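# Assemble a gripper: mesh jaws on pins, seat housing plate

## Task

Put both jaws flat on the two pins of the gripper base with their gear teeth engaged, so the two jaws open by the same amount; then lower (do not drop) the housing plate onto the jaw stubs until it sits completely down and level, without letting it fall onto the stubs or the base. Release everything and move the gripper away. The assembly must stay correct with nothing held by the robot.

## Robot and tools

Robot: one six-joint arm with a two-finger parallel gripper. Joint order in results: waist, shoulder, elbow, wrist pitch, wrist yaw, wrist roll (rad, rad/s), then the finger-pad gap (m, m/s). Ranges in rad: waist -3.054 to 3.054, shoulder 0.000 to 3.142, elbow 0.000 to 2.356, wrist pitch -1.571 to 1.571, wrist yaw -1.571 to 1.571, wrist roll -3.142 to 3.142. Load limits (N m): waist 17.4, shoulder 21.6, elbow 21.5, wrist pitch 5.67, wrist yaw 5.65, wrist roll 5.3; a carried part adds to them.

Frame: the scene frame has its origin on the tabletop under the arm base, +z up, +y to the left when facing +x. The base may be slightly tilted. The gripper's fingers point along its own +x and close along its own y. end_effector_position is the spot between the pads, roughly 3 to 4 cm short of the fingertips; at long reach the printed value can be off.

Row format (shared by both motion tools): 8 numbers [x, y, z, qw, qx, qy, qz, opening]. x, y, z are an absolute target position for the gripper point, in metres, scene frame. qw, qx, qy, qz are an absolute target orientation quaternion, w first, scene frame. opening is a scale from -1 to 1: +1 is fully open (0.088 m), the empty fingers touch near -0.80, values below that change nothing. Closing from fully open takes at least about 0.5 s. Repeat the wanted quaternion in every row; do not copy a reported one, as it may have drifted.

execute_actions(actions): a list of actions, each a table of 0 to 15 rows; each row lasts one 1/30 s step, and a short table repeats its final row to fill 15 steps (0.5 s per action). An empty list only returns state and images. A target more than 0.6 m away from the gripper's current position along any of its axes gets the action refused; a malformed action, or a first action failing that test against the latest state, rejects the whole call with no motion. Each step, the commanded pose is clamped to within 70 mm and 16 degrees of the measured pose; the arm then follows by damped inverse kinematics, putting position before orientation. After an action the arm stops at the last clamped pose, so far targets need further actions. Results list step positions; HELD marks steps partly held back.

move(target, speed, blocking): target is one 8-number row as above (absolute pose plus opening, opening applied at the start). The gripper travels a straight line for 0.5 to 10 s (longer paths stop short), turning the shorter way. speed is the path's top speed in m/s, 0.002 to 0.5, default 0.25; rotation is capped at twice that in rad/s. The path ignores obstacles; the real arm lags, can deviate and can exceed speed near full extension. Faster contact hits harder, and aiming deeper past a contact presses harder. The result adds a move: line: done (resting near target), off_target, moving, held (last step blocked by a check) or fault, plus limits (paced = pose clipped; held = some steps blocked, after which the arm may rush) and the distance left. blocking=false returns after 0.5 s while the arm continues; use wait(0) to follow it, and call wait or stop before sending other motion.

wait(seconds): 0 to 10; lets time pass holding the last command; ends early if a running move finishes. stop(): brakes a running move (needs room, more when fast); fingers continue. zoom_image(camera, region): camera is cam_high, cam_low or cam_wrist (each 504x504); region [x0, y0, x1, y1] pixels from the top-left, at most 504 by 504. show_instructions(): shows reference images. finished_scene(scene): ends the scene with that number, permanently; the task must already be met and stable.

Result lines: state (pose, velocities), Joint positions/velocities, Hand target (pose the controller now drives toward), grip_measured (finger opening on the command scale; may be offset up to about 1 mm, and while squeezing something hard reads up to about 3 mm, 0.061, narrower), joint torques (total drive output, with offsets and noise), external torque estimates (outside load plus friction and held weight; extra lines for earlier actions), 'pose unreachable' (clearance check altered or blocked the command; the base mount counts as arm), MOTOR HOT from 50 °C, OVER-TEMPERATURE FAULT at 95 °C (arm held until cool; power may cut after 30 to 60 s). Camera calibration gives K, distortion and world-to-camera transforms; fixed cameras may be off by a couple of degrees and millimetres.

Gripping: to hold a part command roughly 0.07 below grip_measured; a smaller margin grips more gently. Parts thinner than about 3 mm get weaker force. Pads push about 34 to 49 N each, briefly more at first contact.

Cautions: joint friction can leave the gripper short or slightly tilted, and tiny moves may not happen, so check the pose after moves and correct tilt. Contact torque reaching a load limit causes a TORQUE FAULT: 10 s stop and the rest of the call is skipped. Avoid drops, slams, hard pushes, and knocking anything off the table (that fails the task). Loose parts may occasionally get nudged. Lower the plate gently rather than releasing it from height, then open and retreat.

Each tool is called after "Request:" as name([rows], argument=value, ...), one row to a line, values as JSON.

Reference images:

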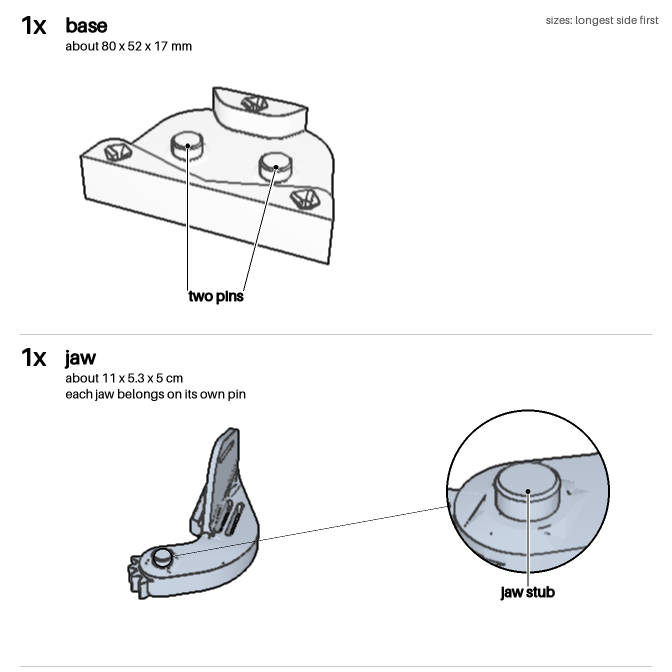

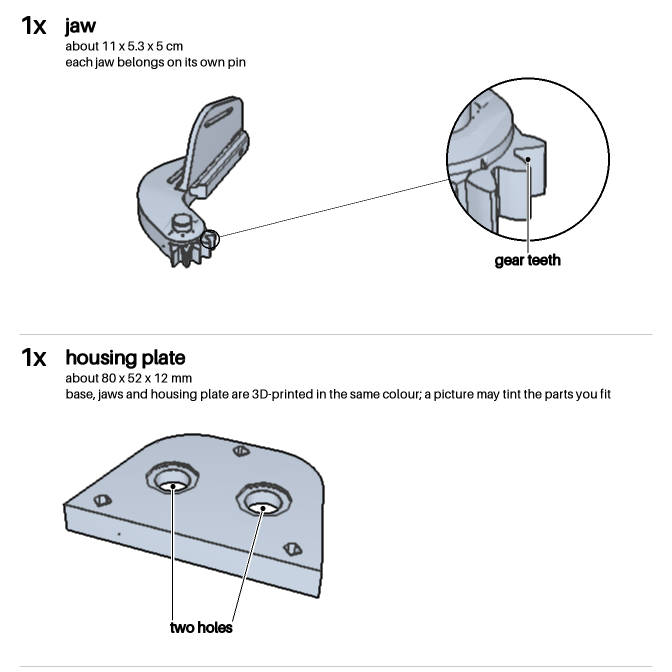

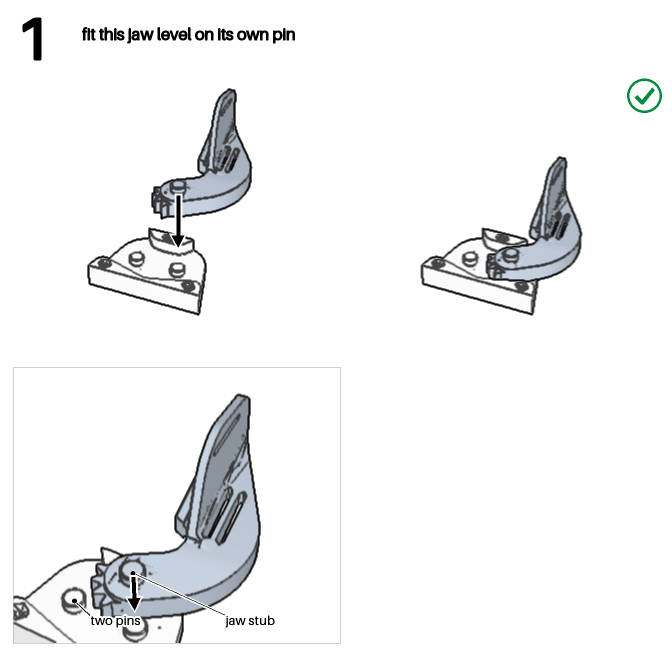

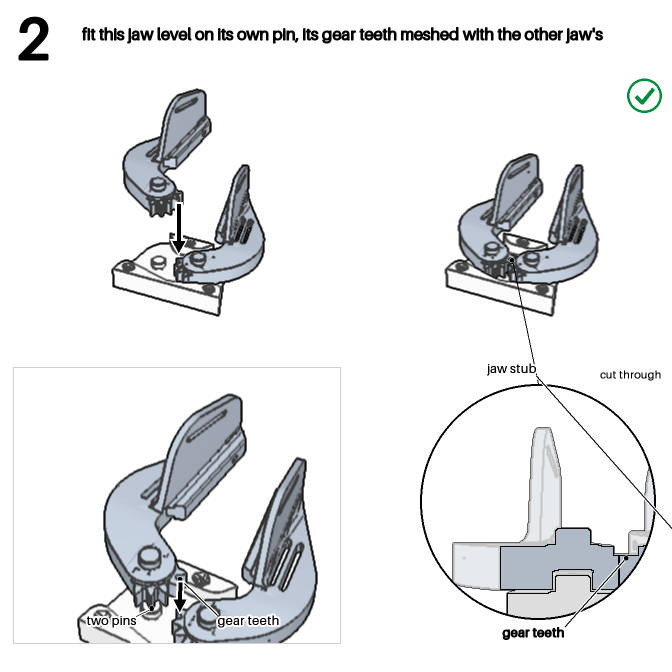

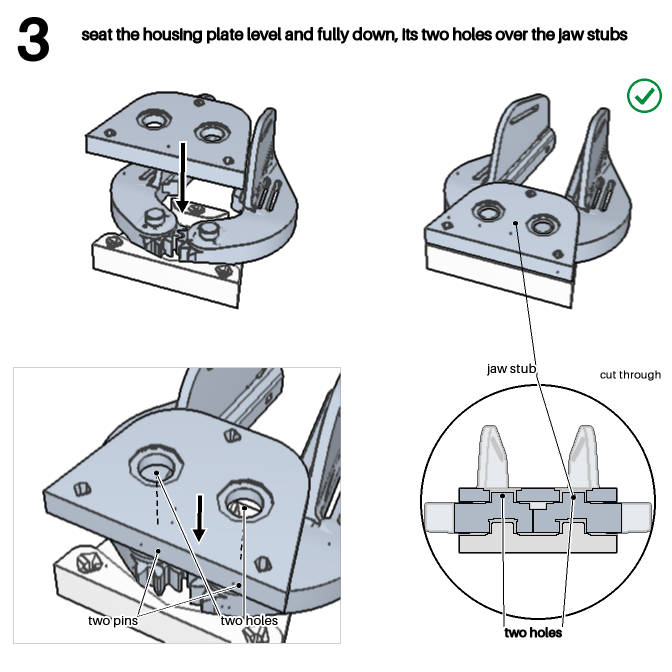

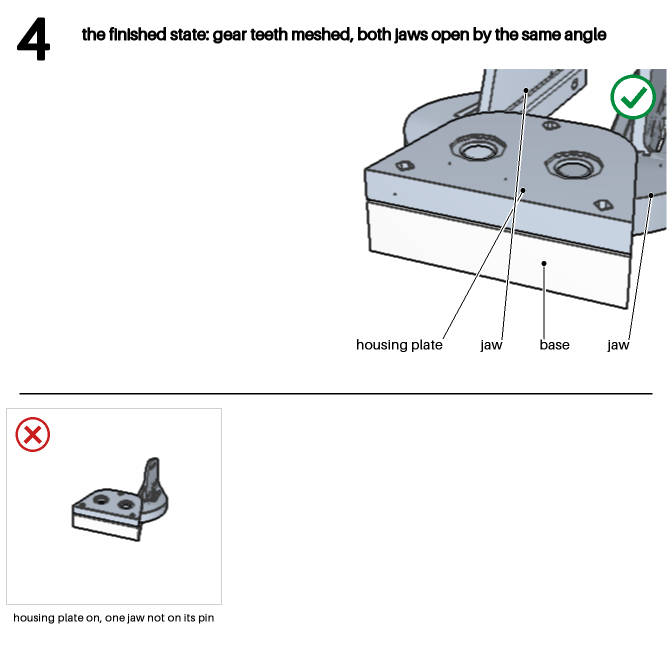

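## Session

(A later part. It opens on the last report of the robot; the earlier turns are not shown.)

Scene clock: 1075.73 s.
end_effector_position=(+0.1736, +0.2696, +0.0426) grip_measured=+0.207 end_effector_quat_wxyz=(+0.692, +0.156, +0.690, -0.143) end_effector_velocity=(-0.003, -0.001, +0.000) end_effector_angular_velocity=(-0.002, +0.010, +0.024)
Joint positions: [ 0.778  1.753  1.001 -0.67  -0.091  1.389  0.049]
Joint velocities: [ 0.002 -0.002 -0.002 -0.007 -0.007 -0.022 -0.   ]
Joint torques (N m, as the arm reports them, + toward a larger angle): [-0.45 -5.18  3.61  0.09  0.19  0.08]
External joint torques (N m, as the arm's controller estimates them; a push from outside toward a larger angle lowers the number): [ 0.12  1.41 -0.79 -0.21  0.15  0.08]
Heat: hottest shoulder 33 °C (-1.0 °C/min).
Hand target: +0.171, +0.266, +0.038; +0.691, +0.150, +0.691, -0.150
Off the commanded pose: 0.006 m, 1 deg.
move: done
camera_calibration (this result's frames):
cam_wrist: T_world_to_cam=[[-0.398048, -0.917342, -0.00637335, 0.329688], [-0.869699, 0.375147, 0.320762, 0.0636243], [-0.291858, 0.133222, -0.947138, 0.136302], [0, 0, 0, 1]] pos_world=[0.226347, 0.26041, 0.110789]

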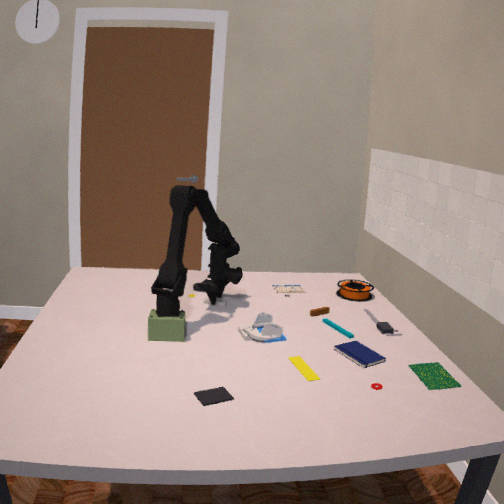

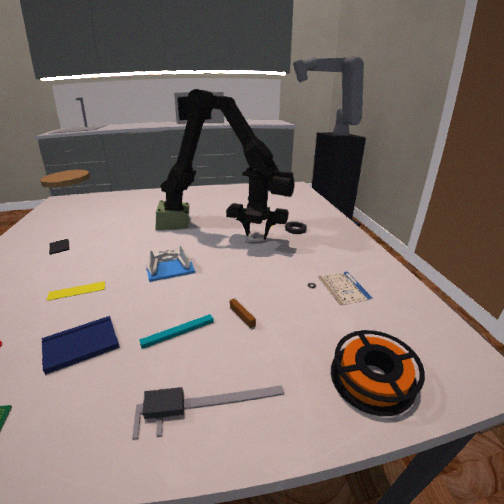

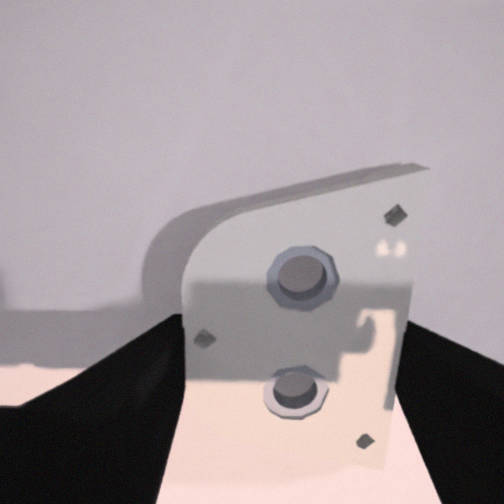

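Request:
move(target=[0.1735,0.2690,0.125,0.6910,0.1500,0.6910,-0.1500,0.135], speed=0.1)

Request:
move(target=[0.263,-0.016,0.12,0.5296,0.4685,0.5296,-0.4685,0.135], speed=0.15)

Scene clock: 1086.80 s.
end_effector_position=(+0.1704, +0.2657, +0.1180) grip_measured=+0.207 end_effector_quat_wxyz=(+0.687, +0.143, +0.694, -0.158) end_effector_velocity=(-0.002, +0.000, +0.004) end_effector_angular_velocity=(-0.001, +0.011, +0.009)
Joint positions: [ 0.757  1.629  1.18  -1.016 -0.091  1.367  0.049]
Joint velocities: [ 0.002 -0.002  0.012 -0.022 -0.007 -0.007 -0.   ]
Joint torques (N m, as the arm reports them, + toward a larger angle): [-0.91 -7.65  6.6   0.04  0.06 -0.09]
External joint torques (N m, as the arm's controller estimates them; a push from outside toward a larger angle lowers the number): [-0.35 -1.18  1.47 -0.21  0.01 -0.09]
Heat: hottest shoulder 33 °C (+0.0 °C/min).
Hand target: +0.173, +0.268, +0.125; +0.691, +0.150, +0.691, -0.150
Off the commanded pose: 0.008 m, 1 deg.
move: done
camera_calibration (this result's frames):
cam_wrist: T_world_to_cam=[[-0.399265, -0.916191, 0.0343644, 0.320474], [-0.862011, 0.387893, 0.326308, 0.0327213], [-0.31229, 0.100661, -0.944639, 0.219217], [0, 0, 0, 1]] pos_world=[0.22462, 0.258857, 0.18539]

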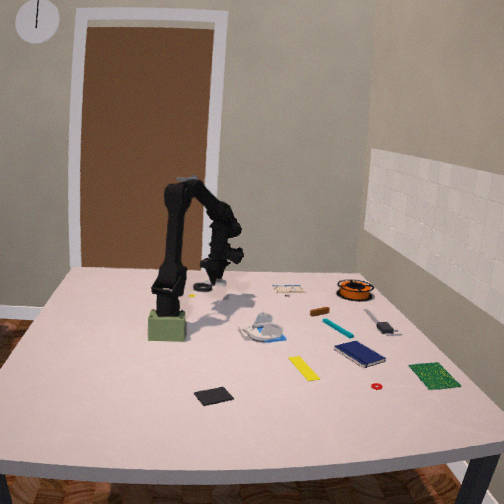

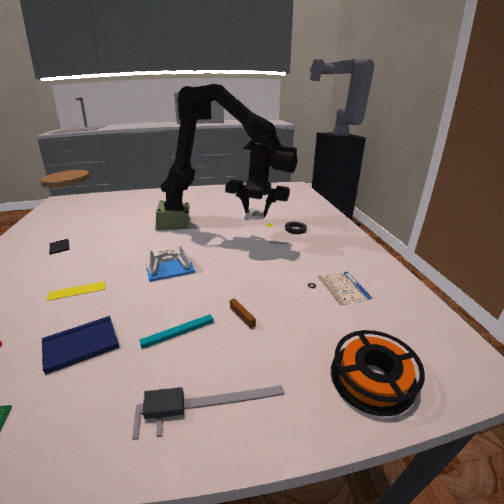

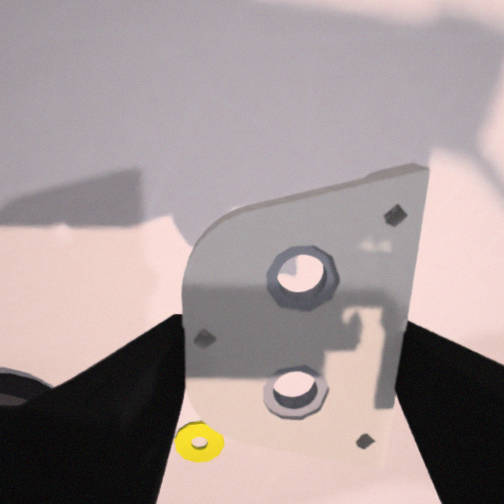

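Scene clock: 1090.63 s.
end_effector_position=(+0.2587, -0.0173, +0.1189) grip_measured=+0.207 end_effector_quat_wxyz=(+0.533, +0.464, +0.527, -0.472) end_effector_velocity=(-0.004, -0.001, +0.000) end_effector_angular_velocity=(+0.011, +0.018, -0.008)
Joint positions: [-0.36   1.61   0.982 -0.965 -0.141  1.263  0.049]
Joint velocities: [-0.012  0.002  0.002 -0.022 -0.007 -0.007 -0.   ]
Joint torques (N m, as the arm reports them, + toward a larger angle): [-1.36 -4.08  6.51  0.31 -0.02 -0.09]
External joint torques (N m, as the arm's controller estimates them; a push from outside toward a larger angle lowers the number): [-0.43  1.09  1.46  0.02 -0.08 -0.09]
Heat: hottest shoulder 33 °C (+0.0 °C/min).
Hand target: +0.262, -0.019, +0.120; +0.534, +0.467, +0.525, -0.470
Off the commanded pose: 0.005 m, 1 deg.
move: done
camera_calibration (this result's frames):
cam_wrist: T_world_to_cam=[[-0.989919, -0.140957, 0.0138523, 0.265028], [-0.129886, 0.942444, 0.308104, 0.0406565], [-0.0564844, 0.303199, -0.951252, 0.214167], [0, 0, 0, 1]] pos_world=[0.279734, -0.0658942, 0.187529]

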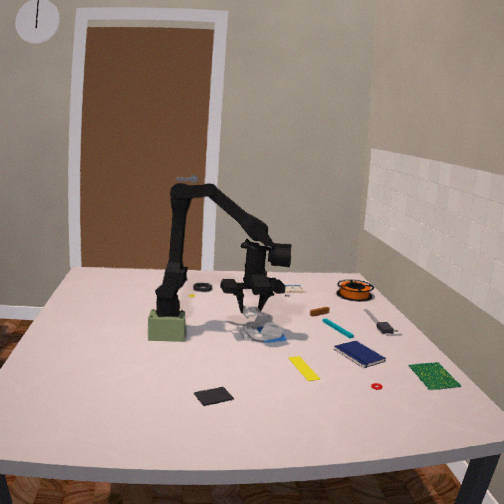

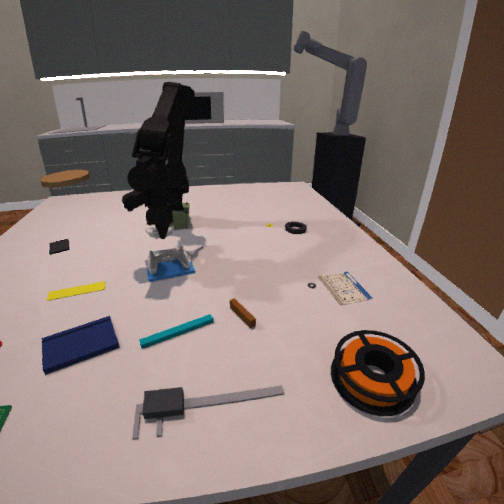

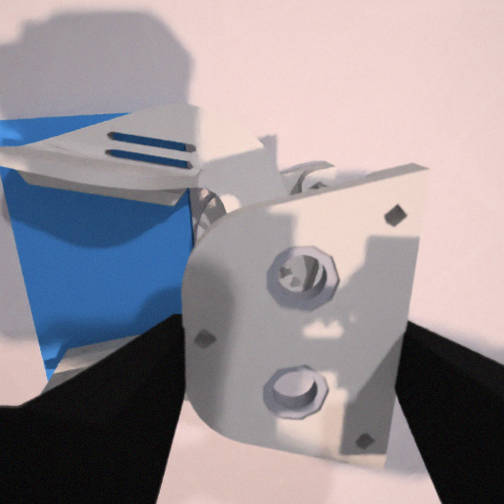

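Request:
zoom_image(camera="cam_wrist", region=[180, 120, 440, 320])

Region (180, 120, 440, 320) of cam_wrist's 504x504 image, scaled by 1.938, with more detail than that image has; it fills the top 388 rows of this view, and the rest is white.

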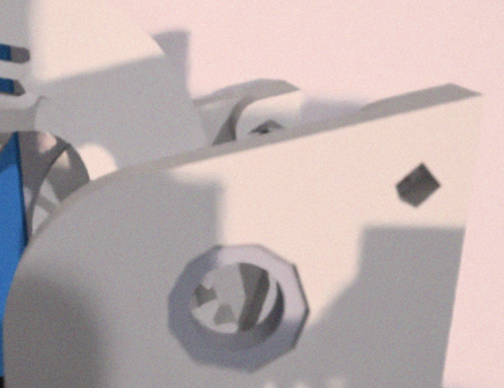

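Request:
move(target=[0.2630,-0.0130,0.083,0.5296,0.4685,0.5296,-0.4685,0.135], speed=0.03)

Scene clock: 1109.83 s.
end_effector_position=(+0.2656, -0.0139, +0.0867) grip_measured=+0.207 end_effector_quat_wxyz=(+0.534, +0.469, +0.526, -0.466) end_effector_velocity=(+0.001, +0.000, -0.001) end_effector_angular_velocity=(+0.007, -0.004, +0.005)
Joint positions: [-0.331  1.678  0.917 -0.818 -0.152  1.294  0.049]
Joint velocities: [-0.002  0.002 -0.002  0.007 -0.007 -0.007  0.   ]
Joint torques (N m, as the arm reports them, + toward a larger angle): [-0.82 -4.32  3.97  0.34 -0.09  0.12]
External joint torques (N m, as the arm's controller estimates them; a push from outside toward a larger angle lowers the number): [ 0.13  1.05 -0.77  0.05 -0.14  0.12]
Heat: hottest shoulder 32 °C (-1.0 °C/min).
Hand target: +0.263, -0.013, +0.083; +0.530, +0.468, +0.530, -0.468
Off the commanded pose: 0.005 m, 1 deg.
move: done
camera_calibration (this result's frames):
cam_wrist: T_world_to_cam=[[-0.989952, -0.141397, 0.00141166, 0.273882], [-0.133762, 0.939641, 0.314932, 0.0487573], [-0.045857, 0.311579, -0.949113, 0.180038], [0, 0, 0, 1]] pos_world=[0.285908, -0.0631843, 0.155135]

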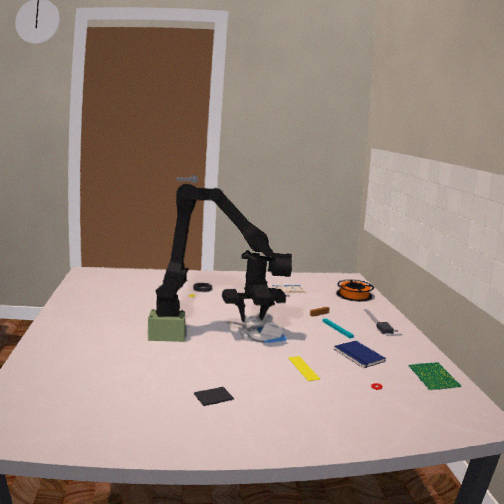

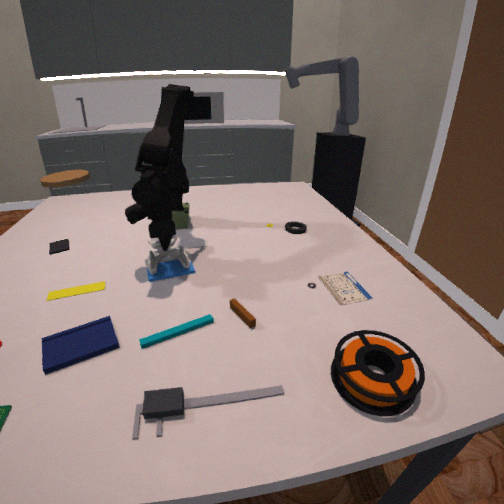

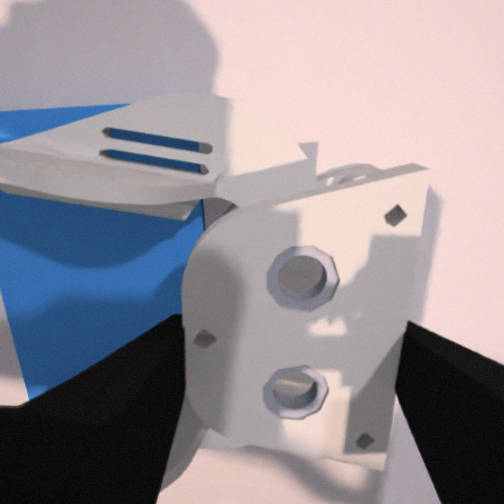

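Request:
move(target=[0.2630,-0.0130,0.071,0.5296,0.4685,0.5296,-0.4685,0.135], speed=0.015)

Request:
zoom_image(camera="cam_wrist", region=[170, 140, 470, 480])

Scene clock: 1116.77 s.
end_effector_position=(+0.2655, -0.0140, +0.0746) grip_measured=+0.207 end_effector_quat_wxyz=(+0.534, +0.470, +0.526, -0.467) end_effector_velocity=(-0.004, -0.000, -0.002) end_effector_angular_velocity=(-0.005, +0.018, +0.007)
Joint positions: [-0.324  1.702  0.889 -0.765 -0.152  1.301  0.049]
Joint velocities: [ 0.002  0.002 -0.007 -0.007  0.007 -0.007 -0.   ]
Joint torques (N m, as the arm reports them, + toward a larger angle): [-0.92 -4.25  3.73  0.35 -0.07  0.07]
External joint torques (N m, as the arm's controller estimates them; a push from outside toward a larger angle lowers the number): [ 0.05  1.18 -0.87  0.07 -0.13  0.07]
Heat: hottest shoulder 32 °C (-1.0 °C/min).
Hand target: +0.263, -0.013, +0.071; +0.530, +0.469, +0.530, -0.469
Off the commanded pose: 0.005 m, 1 deg.
move: done
camera_calibration (this result's frames):
cam_wrist: T_world_to_cam=[[-0.990046, -0.140735, 0.00133613, 0.273853], [-0.13316, 0.939749, 0.314866, 0.052435], [-0.0455682, 0.311554, -0.949135, 0.1685], [0, 0, 0, 1]] pos_world=[0.285788, -0.063232, 0.143054]

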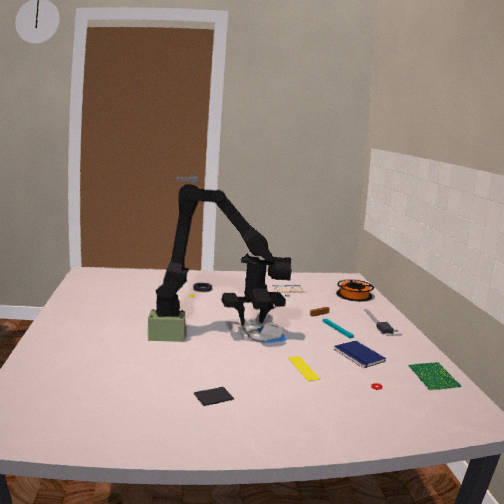

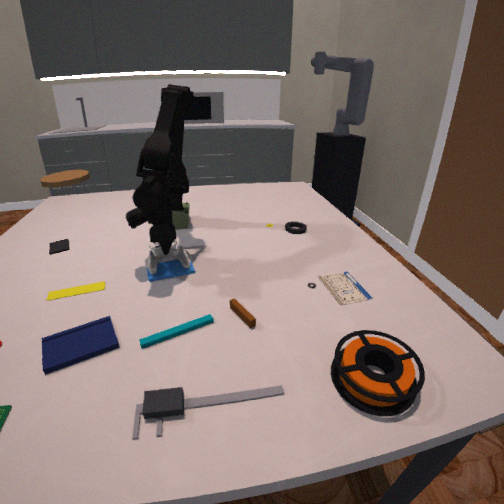

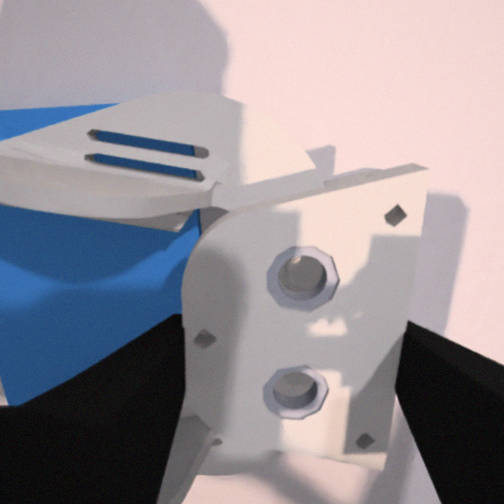

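Region (170, 140, 470, 480) of cam_wrist's 504x504 image, scaled by 1.482, with more detail than that image has; it fills the left 445 columns of this view, and the rest is white.

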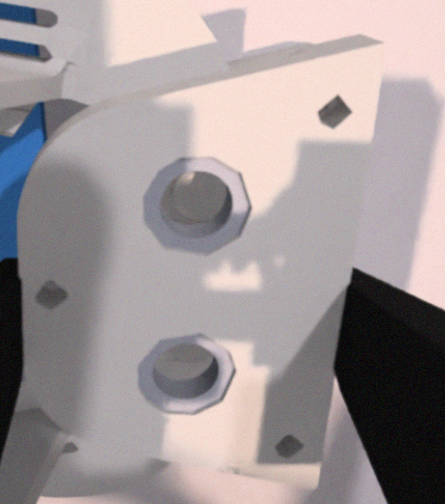

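Request:
zoom_image(camera="cam_wrist", region=[255, 235, 355, 325])

Request:
zoom_image(camera="cam_wrist", region=[250, 350, 350, 430])

Region (255, 235, 355, 325) of cam_wrist's 504x504 image, scaled by 5.040, with more detail than that image has; it fills the top 454 rows of this view, and the rest is white.

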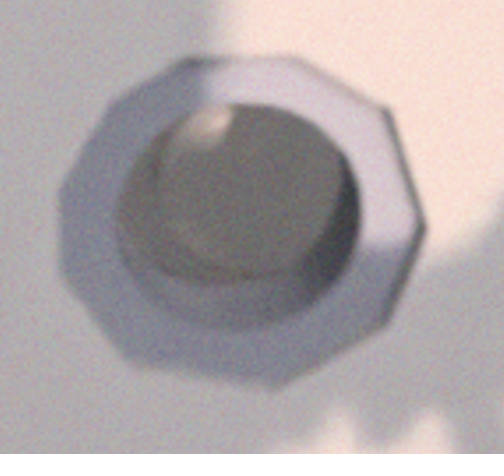

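Region (250, 350, 350, 430) of cam_wrist's 504x504 image, scaled by 5.040, with more detail than that image has; it fills the top 403 rows of this view, and the rest is white.

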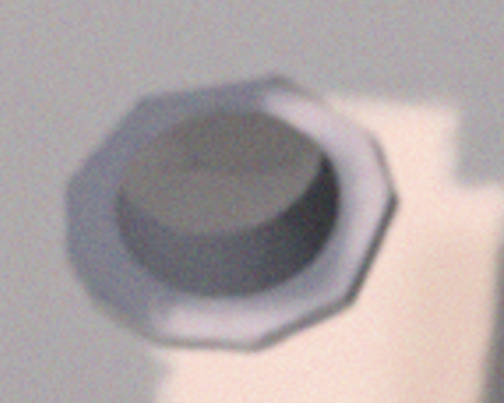

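Request:
move(target=[0.2597,-0.0098,0.0705,0.5296,0.4685,0.5296,-0.4685,0.135], speed=0.008)

Request:
zoom_image(camera="cam_wrist", region=[255, 235, 355, 325])

Request:
zoom_image(camera="cam_wrist", region=[250, 350, 350, 430])

Scene clock: 1141.33 s.
end_effector_position=(+0.2613, -0.0111, +0.0708) grip_measured=+0.207 end_effector_quat_wxyz=(+0.530, +0.468, +0.529, -0.469) end_effector_velocity=(-0.004, +0.001, -0.001) end_effector_angular_velocity=(+0.009, +0.011, +0.003)
Joint positions: [-0.313  1.703  0.873 -0.76  -0.153  1.312  0.049]
Joint velocities: [-0.002 -0.002 -0.007 -0.007 -0.007 -0.007  0.   ]
Joint torques (N m, as the arm reports them, + toward a larger angle): [-0.87 -5.82  3.86  0.33 -0.05  0.09]
External joint torques (N m, as the arm's controller estimates them; a push from outside toward a larger angle lowers the number): [ 0.11 -0.45 -0.68  0.06 -0.11  0.09]
Heat: hottest shoulder 31 °C (-2.0 °C/min).
Hand target: +0.260, -0.010, +0.071; +0.530, +0.469, +0.530, -0.468
Off the commanded pose: 0.002 m, 0 deg.
move: done
camera_calibration (this result's frames):
cam_wrist: T_world_to_cam=[[-0.990157, -0.139362, 0.0129591, 0.269296], [-0.128039, 0.939309, 0.318283, 0.0487464], [-0.0565291, 0.313491, -0.947907, 0.166547], [0, 0, 0, 1]] pos_world=[0.282301, -0.0604693, 0.138866]

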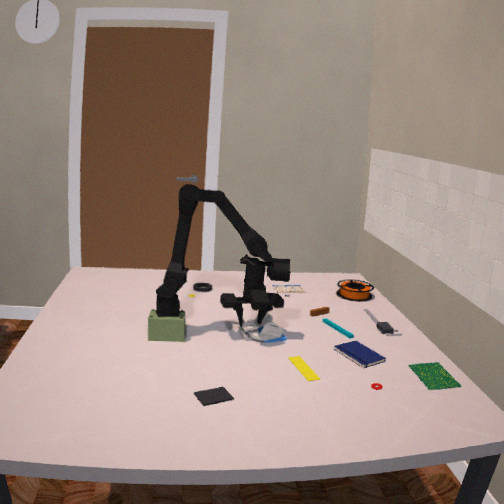

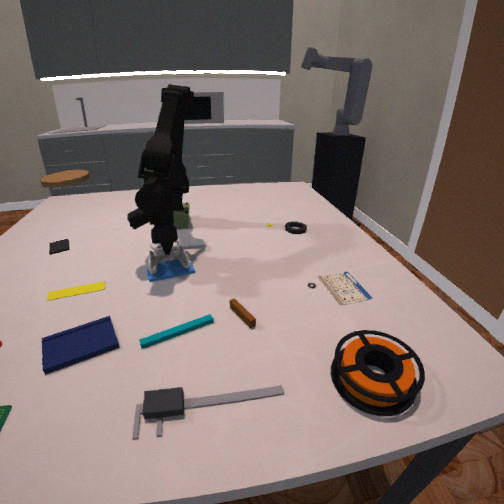

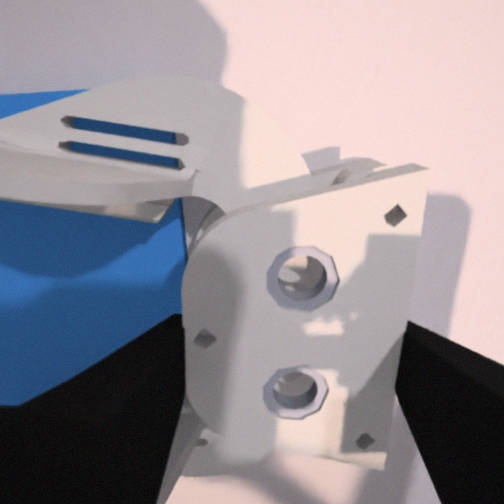

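Region (255, 235, 355, 325) of cam_wrist's 504x504 image, scaled by 5.040, with more detail than that image has; it fills the top 454 rows of this view, and the rest is white.

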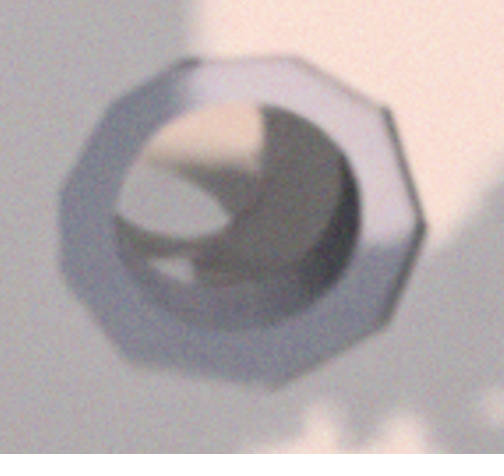

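Region (250, 350, 350, 430) of cam_wrist's 504x504 image, scaled by 5.040, with more detail than that image has; it fills the top 403 rows of this view, and the rest is white.

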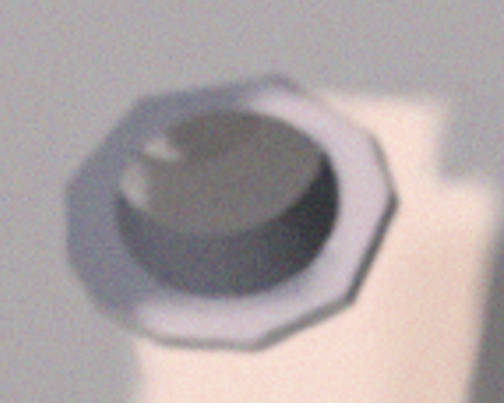

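Request:
move(target=[0.2618,-0.0093,0.068,0.5296,0.4685,0.5296,-0.4685,0.135], speed=0.005)

Request:
zoom_image(camera="cam_wrist", region=[255, 235, 355, 325])

Request:
zoom_image(camera="cam_wrist", region=[250, 350, 350, 430])

Scene clock: 1159.23 s.
end_effector_position=(+0.2633, -0.0102, +0.0705) grip_measured=+0.207 end_effector_quat_wxyz=(+0.533, +0.469, +0.527, -0.467) end_effector_velocity=(-0.005, +0.001, +0.000) end_effector_angular_velocity=(+0.010, +0.020, -0.013)
Joint positions: [-0.309  1.703  0.873 -0.75  -0.153  1.316  0.049]
Joint velocities: [-0.002 -0.002 -0.002 -0.022 -0.007  0.007 -0.   ]
Joint torques (N m, as the arm reports them, + toward a larger angle): [-0.66 -4.55  4.03  0.4  -0.04  0.06]
External joint torques (N m, as the arm's controller estimates them; a push from outside toward a larger angle lowers the number): [ 0.31  0.84 -0.52  0.12 -0.1   0.06]
Heat: hottest shoulder 32 °C (-1.0 °C/min).
Hand target: +0.262, -0.009, +0.068; +0.530, +0.469, +0.530, -0.469
Off the commanded pose: 0.003 m, 1 deg.
move: done
camera_calibration (this result's frames):
cam_wrist: T_world_to_cam=[[-0.990093, -0.140328, 0.0048815, 0.271897], [-0.131606, 0.939556, 0.316092, 0.0494036], [-0.0489428, 0.312318, -0.948716, 0.164219], [0, 0, 0, 1]] pos_world=[0.283743, -0.0595512, 0.138853]

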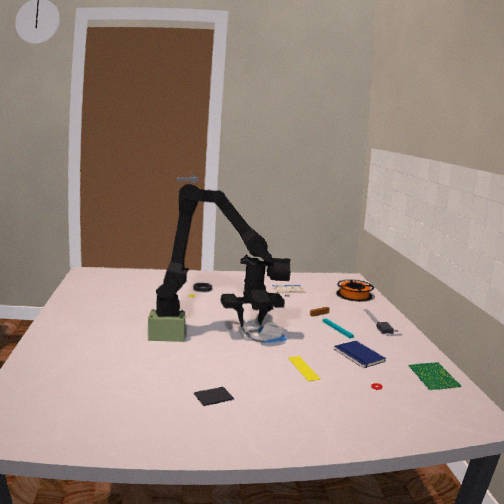

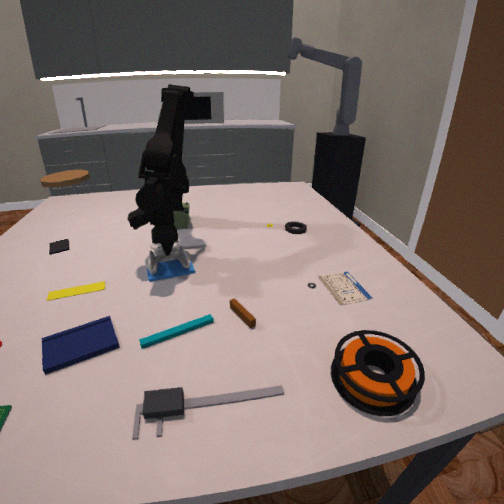

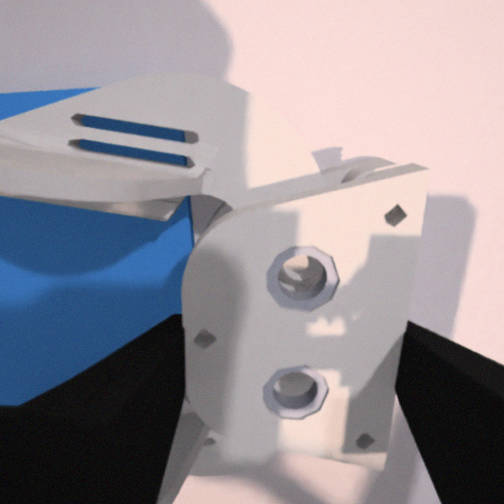

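Region (255, 235, 355, 325) of cam_wrist's 504x504 image, scaled by 5.040, with more detail than that image has; it fills the top 454 rows of this view, and the rest is white.

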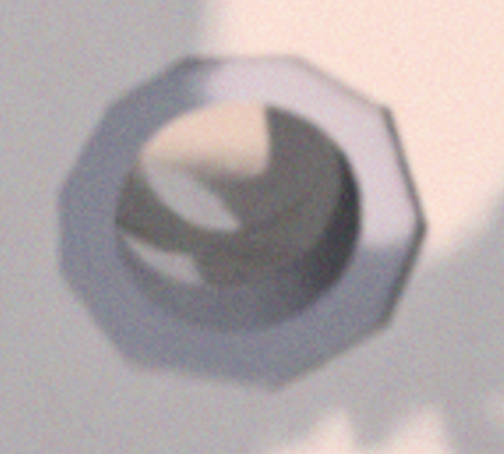

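Region (250, 350, 350, 430) of cam_wrist's 504x504 image, scaled by 5.040, with more detail than that image has; it fills the top 403 rows of this view, and the rest is white.

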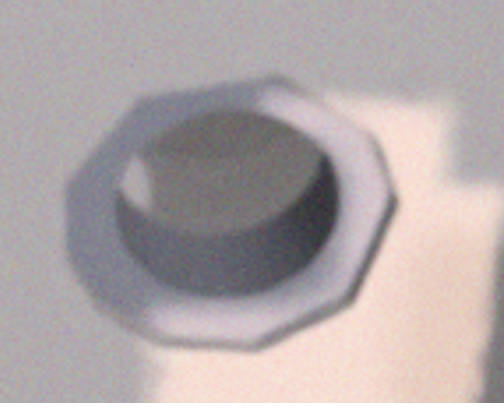

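Request:
move(target=[0.2605,-0.0092,0.0635,0.5296,0.4685,0.5296,-0.4685,0.135], speed=0.004)

Request:
zoom_image(camera="cam_wrist", region=[255, 235, 355, 325])

Request:
zoom_image(camera="cam_wrist", region=[250, 350, 350, 430])

Scene clock: 1175.47 s.
end_effector_position=(+0.2632, -0.0101, +0.0668) grip_measured=+0.207 end_effector_quat_wxyz=(+0.534, +0.470, +0.526, -0.467) end_effector_velocity=(-0.002, +0.003, -0.001) end_effector_angular_velocity=(+0.023, +0.009, +0.003)
Joint positions: [-0.306  1.708  0.862 -0.729 -0.153  1.319  0.049]
Joint velocities: [-0.002  0.002 -0.002 -0.007 -0.022 -0.007  0.   ]
Joint torques (N m, as the arm reports them, + toward a larger angle): [-0.71 -4.23  3.89  0.42 -0.06  0.1 ]
External joint torques (N m, as the arm's controller estimates them; a push from outside toward a larger angle lowers the number): [ 0.24  1.17 -0.68  0.11 -0.11  0.1 ]
Heat: hottest shoulder 32 °C (+0.0 °C/min).
Hand target: +0.261, -0.009, +0.063; +0.529, +0.469, +0.530, -0.469
Off the commanded pose: 0.004 m, 1 deg.
move: done
camera_calibration (this result's frames):
cam_wrist: T_world_to_cam=[[-0.990018, -0.140938, 0.00128428, 0.272048], [-0.133357, 0.939634, 0.315125, 0.0509367], [-0.0456198, 0.311808, -0.949049, 0.159829], [0, 0, 0, 1]] pos_world=[0.283417, -0.0593558, 0.135284]

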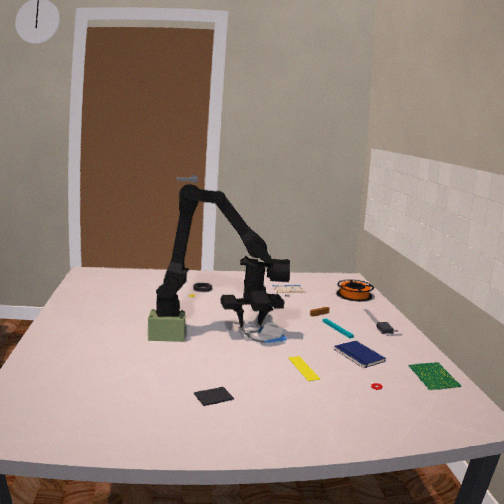

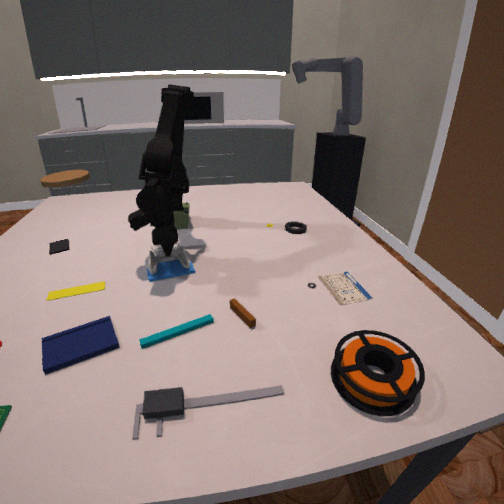

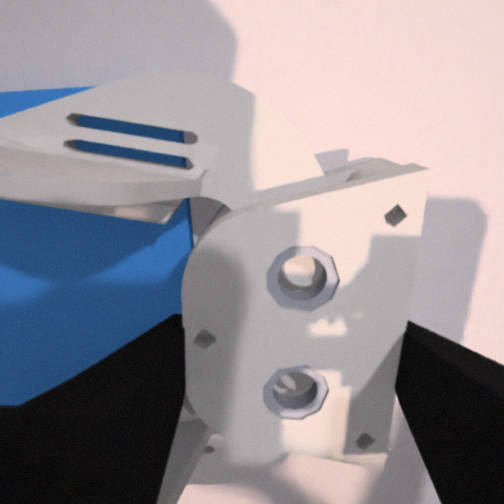

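Region (255, 235, 355, 325) of cam_wrist's 504x504 image, scaled by 5.040, with more detail than that image has; it fills the top 454 rows of this view, and the rest is white.

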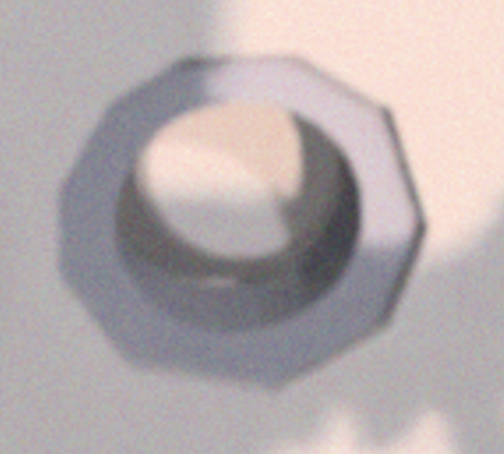

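Region (250, 350, 350, 430) of cam_wrist's 504x504 image, scaled by 5.040, with more detail than that image has; it fills the top 403 rows of this view, and the rest is white.

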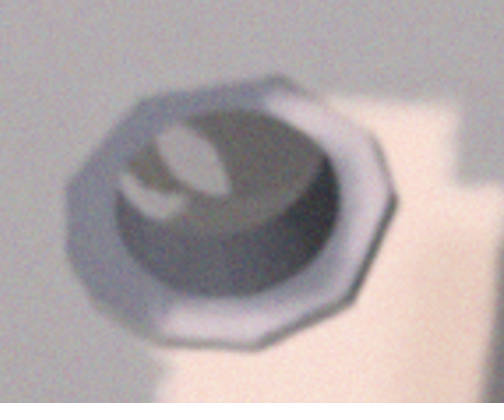

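Request:
move(target=[0.2593,-0.0092,0.0640,0.5296,0.4685,0.5296,-0.4685,0.135], speed=0.003)

Request:
zoom_image(camera="cam_wrist", region=[255, 235, 355, 325])

Request:
zoom_image(camera="cam_wrist", region=[250, 350, 350, 430])

Scene clock: 1191.13 s.
end_effector_position=(+0.2617, -0.0100, +0.0660) grip_measured=+0.207 end_effector_quat_wxyz=(+0.533, +0.469, +0.527, -0.467) end_effector_velocity=(-0.007, +0.003, -0.001) end_effector_angular_velocity=(+0.025, +0.023, +0.001)
Joint positions: [-0.306  1.708  0.857 -0.729 -0.153  1.319  0.049]
Joint velocities: [-0.002 -0.002 -0.007 -0.022 -0.022 -0.007 -0.   ]
Joint torques (N m, as the arm reports them, + toward a larger angle): [-0.88 -4.99  3.62  0.29 -0.13  0.08]
External joint torques (N m, as the arm's controller estimates them; a push from outside toward a larger angle lowers the number): [ 0.06  0.39 -0.89  0.01 -0.17  0.08]
Heat: hottest shoulder 31 °C (+0.0 °C/min).
Hand target: +0.259, -0.009, +0.064; +0.530, +0.469, +0.530, -0.468
Off the commanded pose: 0.003 m, 1 deg.
move: done
camera_calibration (this result's frames):
cam_wrist: T_world_to_cam=[[-0.990089, -0.140354, 0.00491546, 0.270434], [-0.131621, 0.939559, 0.316078, 0.0504618], [-0.0489811, 0.312299, -0.94872, 0.15978], [0, 0, 0, 1]] pos_world=[0.282222, -0.0593545, 0.134307]

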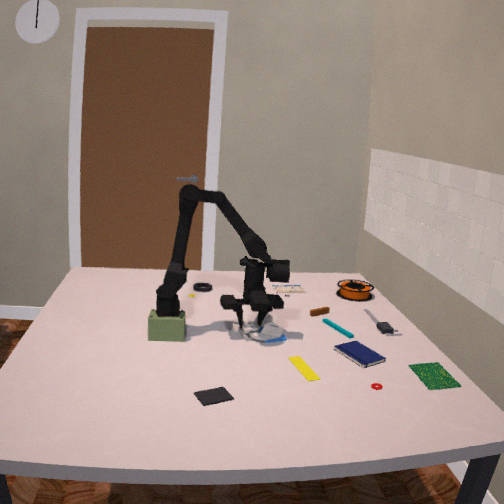

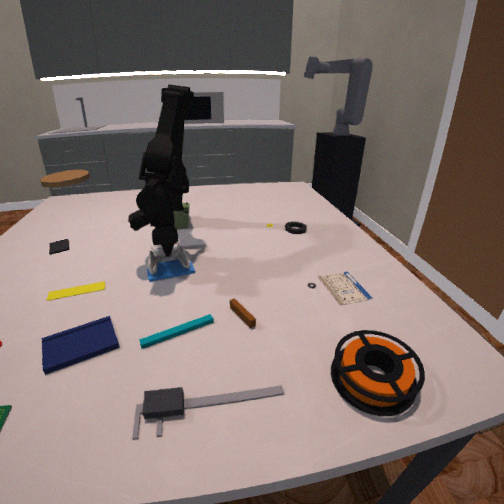

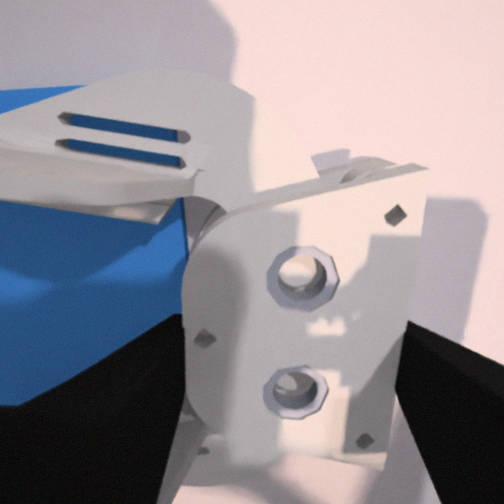

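Region (255, 235, 355, 325) of cam_wrist's 504x504 image, scaled by 5.040, with more detail than that image has; it fills the top 454 rows of this view, and the rest is white.

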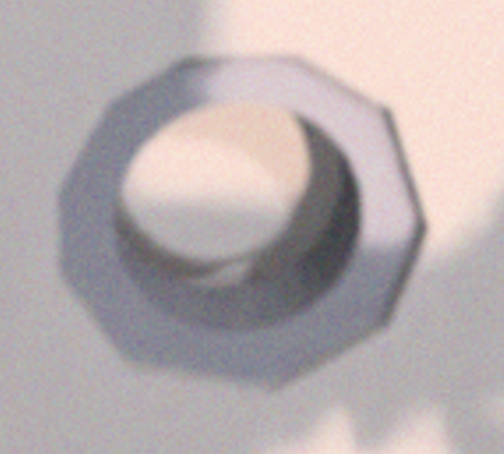

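Region (250, 350, 350, 430) of cam_wrist's 504x504 image, scaled by 5.040, with more detail than that image has; it fills the top 403 rows of this view, and the rest is white.

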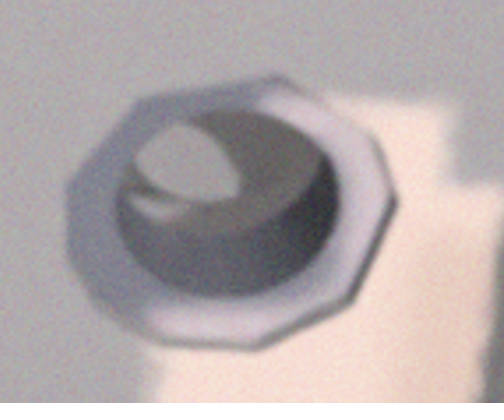

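Request:
move(target=[0.2597,-0.0092,0.0585,0.5296,0.4685,0.5296,-0.4685,0.135], speed=0.003)

Request:
zoom_image(camera="cam_wrist", region=[230, 235, 380, 430])

Scene clock: 1198.77 s.
end_effector_position=(+0.2631, -0.0102, +0.0646) grip_measured=+0.207 end_effector_quat_wxyz=(+0.535, +0.471, +0.524, -0.466) end_effector_velocity=(+0.002, +0.000, +0.001) end_effector_angular_velocity=(+0.005, -0.013, +0.022)
Joint positions: [-0.305  1.708  0.852 -0.713 -0.153  1.322  0.049]
Joint velocities: [-0.002 -0.007 -0.002  0.007 -0.007 -0.022 -0.   ]
Joint torques (N m, as the arm reports them, + toward a larger angle): [-0.54 -3.53  3.19  0.76 -0.05  0.05]
External joint torques (N m, as the arm's controller estimates them; a push from outside toward a larger angle lowers the number): [ 0.43  1.93 -1.45  0.41 -0.1   0.05]
Heat: hottest shoulder 31 °C (+0.0 °C/min).
Hand target: +0.260, -0.009, +0.059; +0.529, +0.469, +0.530, -0.469
Off the commanded pose: 0.007 m, 1 deg.
move: done
camera_calibration (this result's frames):
cam_wrist: T_world_to_cam=[[-0.990261, -0.139165, -0.00407056, 0.272355], [-0.133403, 0.940086, 0.313754, 0.051863], [-0.0398368, 0.311242, -0.949495, 0.15624], [0, 0, 0, 1]] pos_world=[0.282845, -0.059482, 0.133186]

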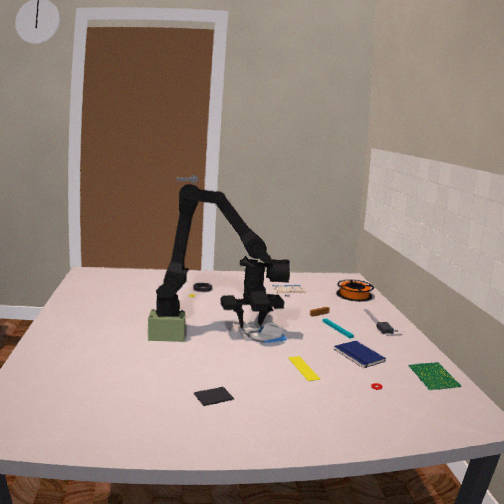

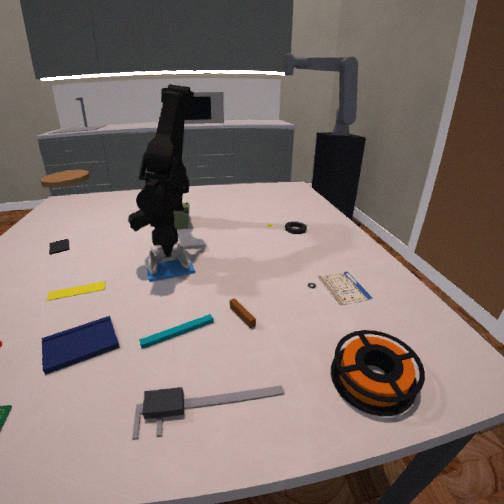

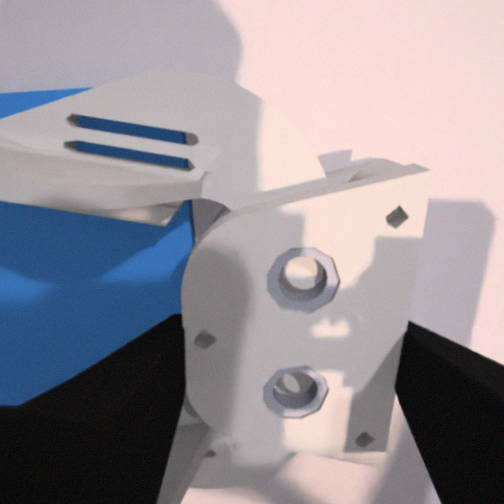

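Region (230, 235, 380, 430) of cam_wrist's 504x504 image, scaled by 2.585, with more detail than that image has; it fills the left 388 columns of this view, and the rest is white.

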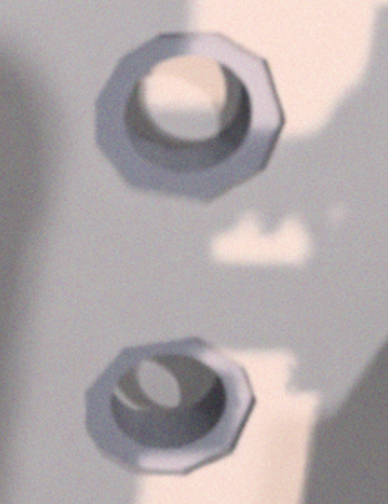

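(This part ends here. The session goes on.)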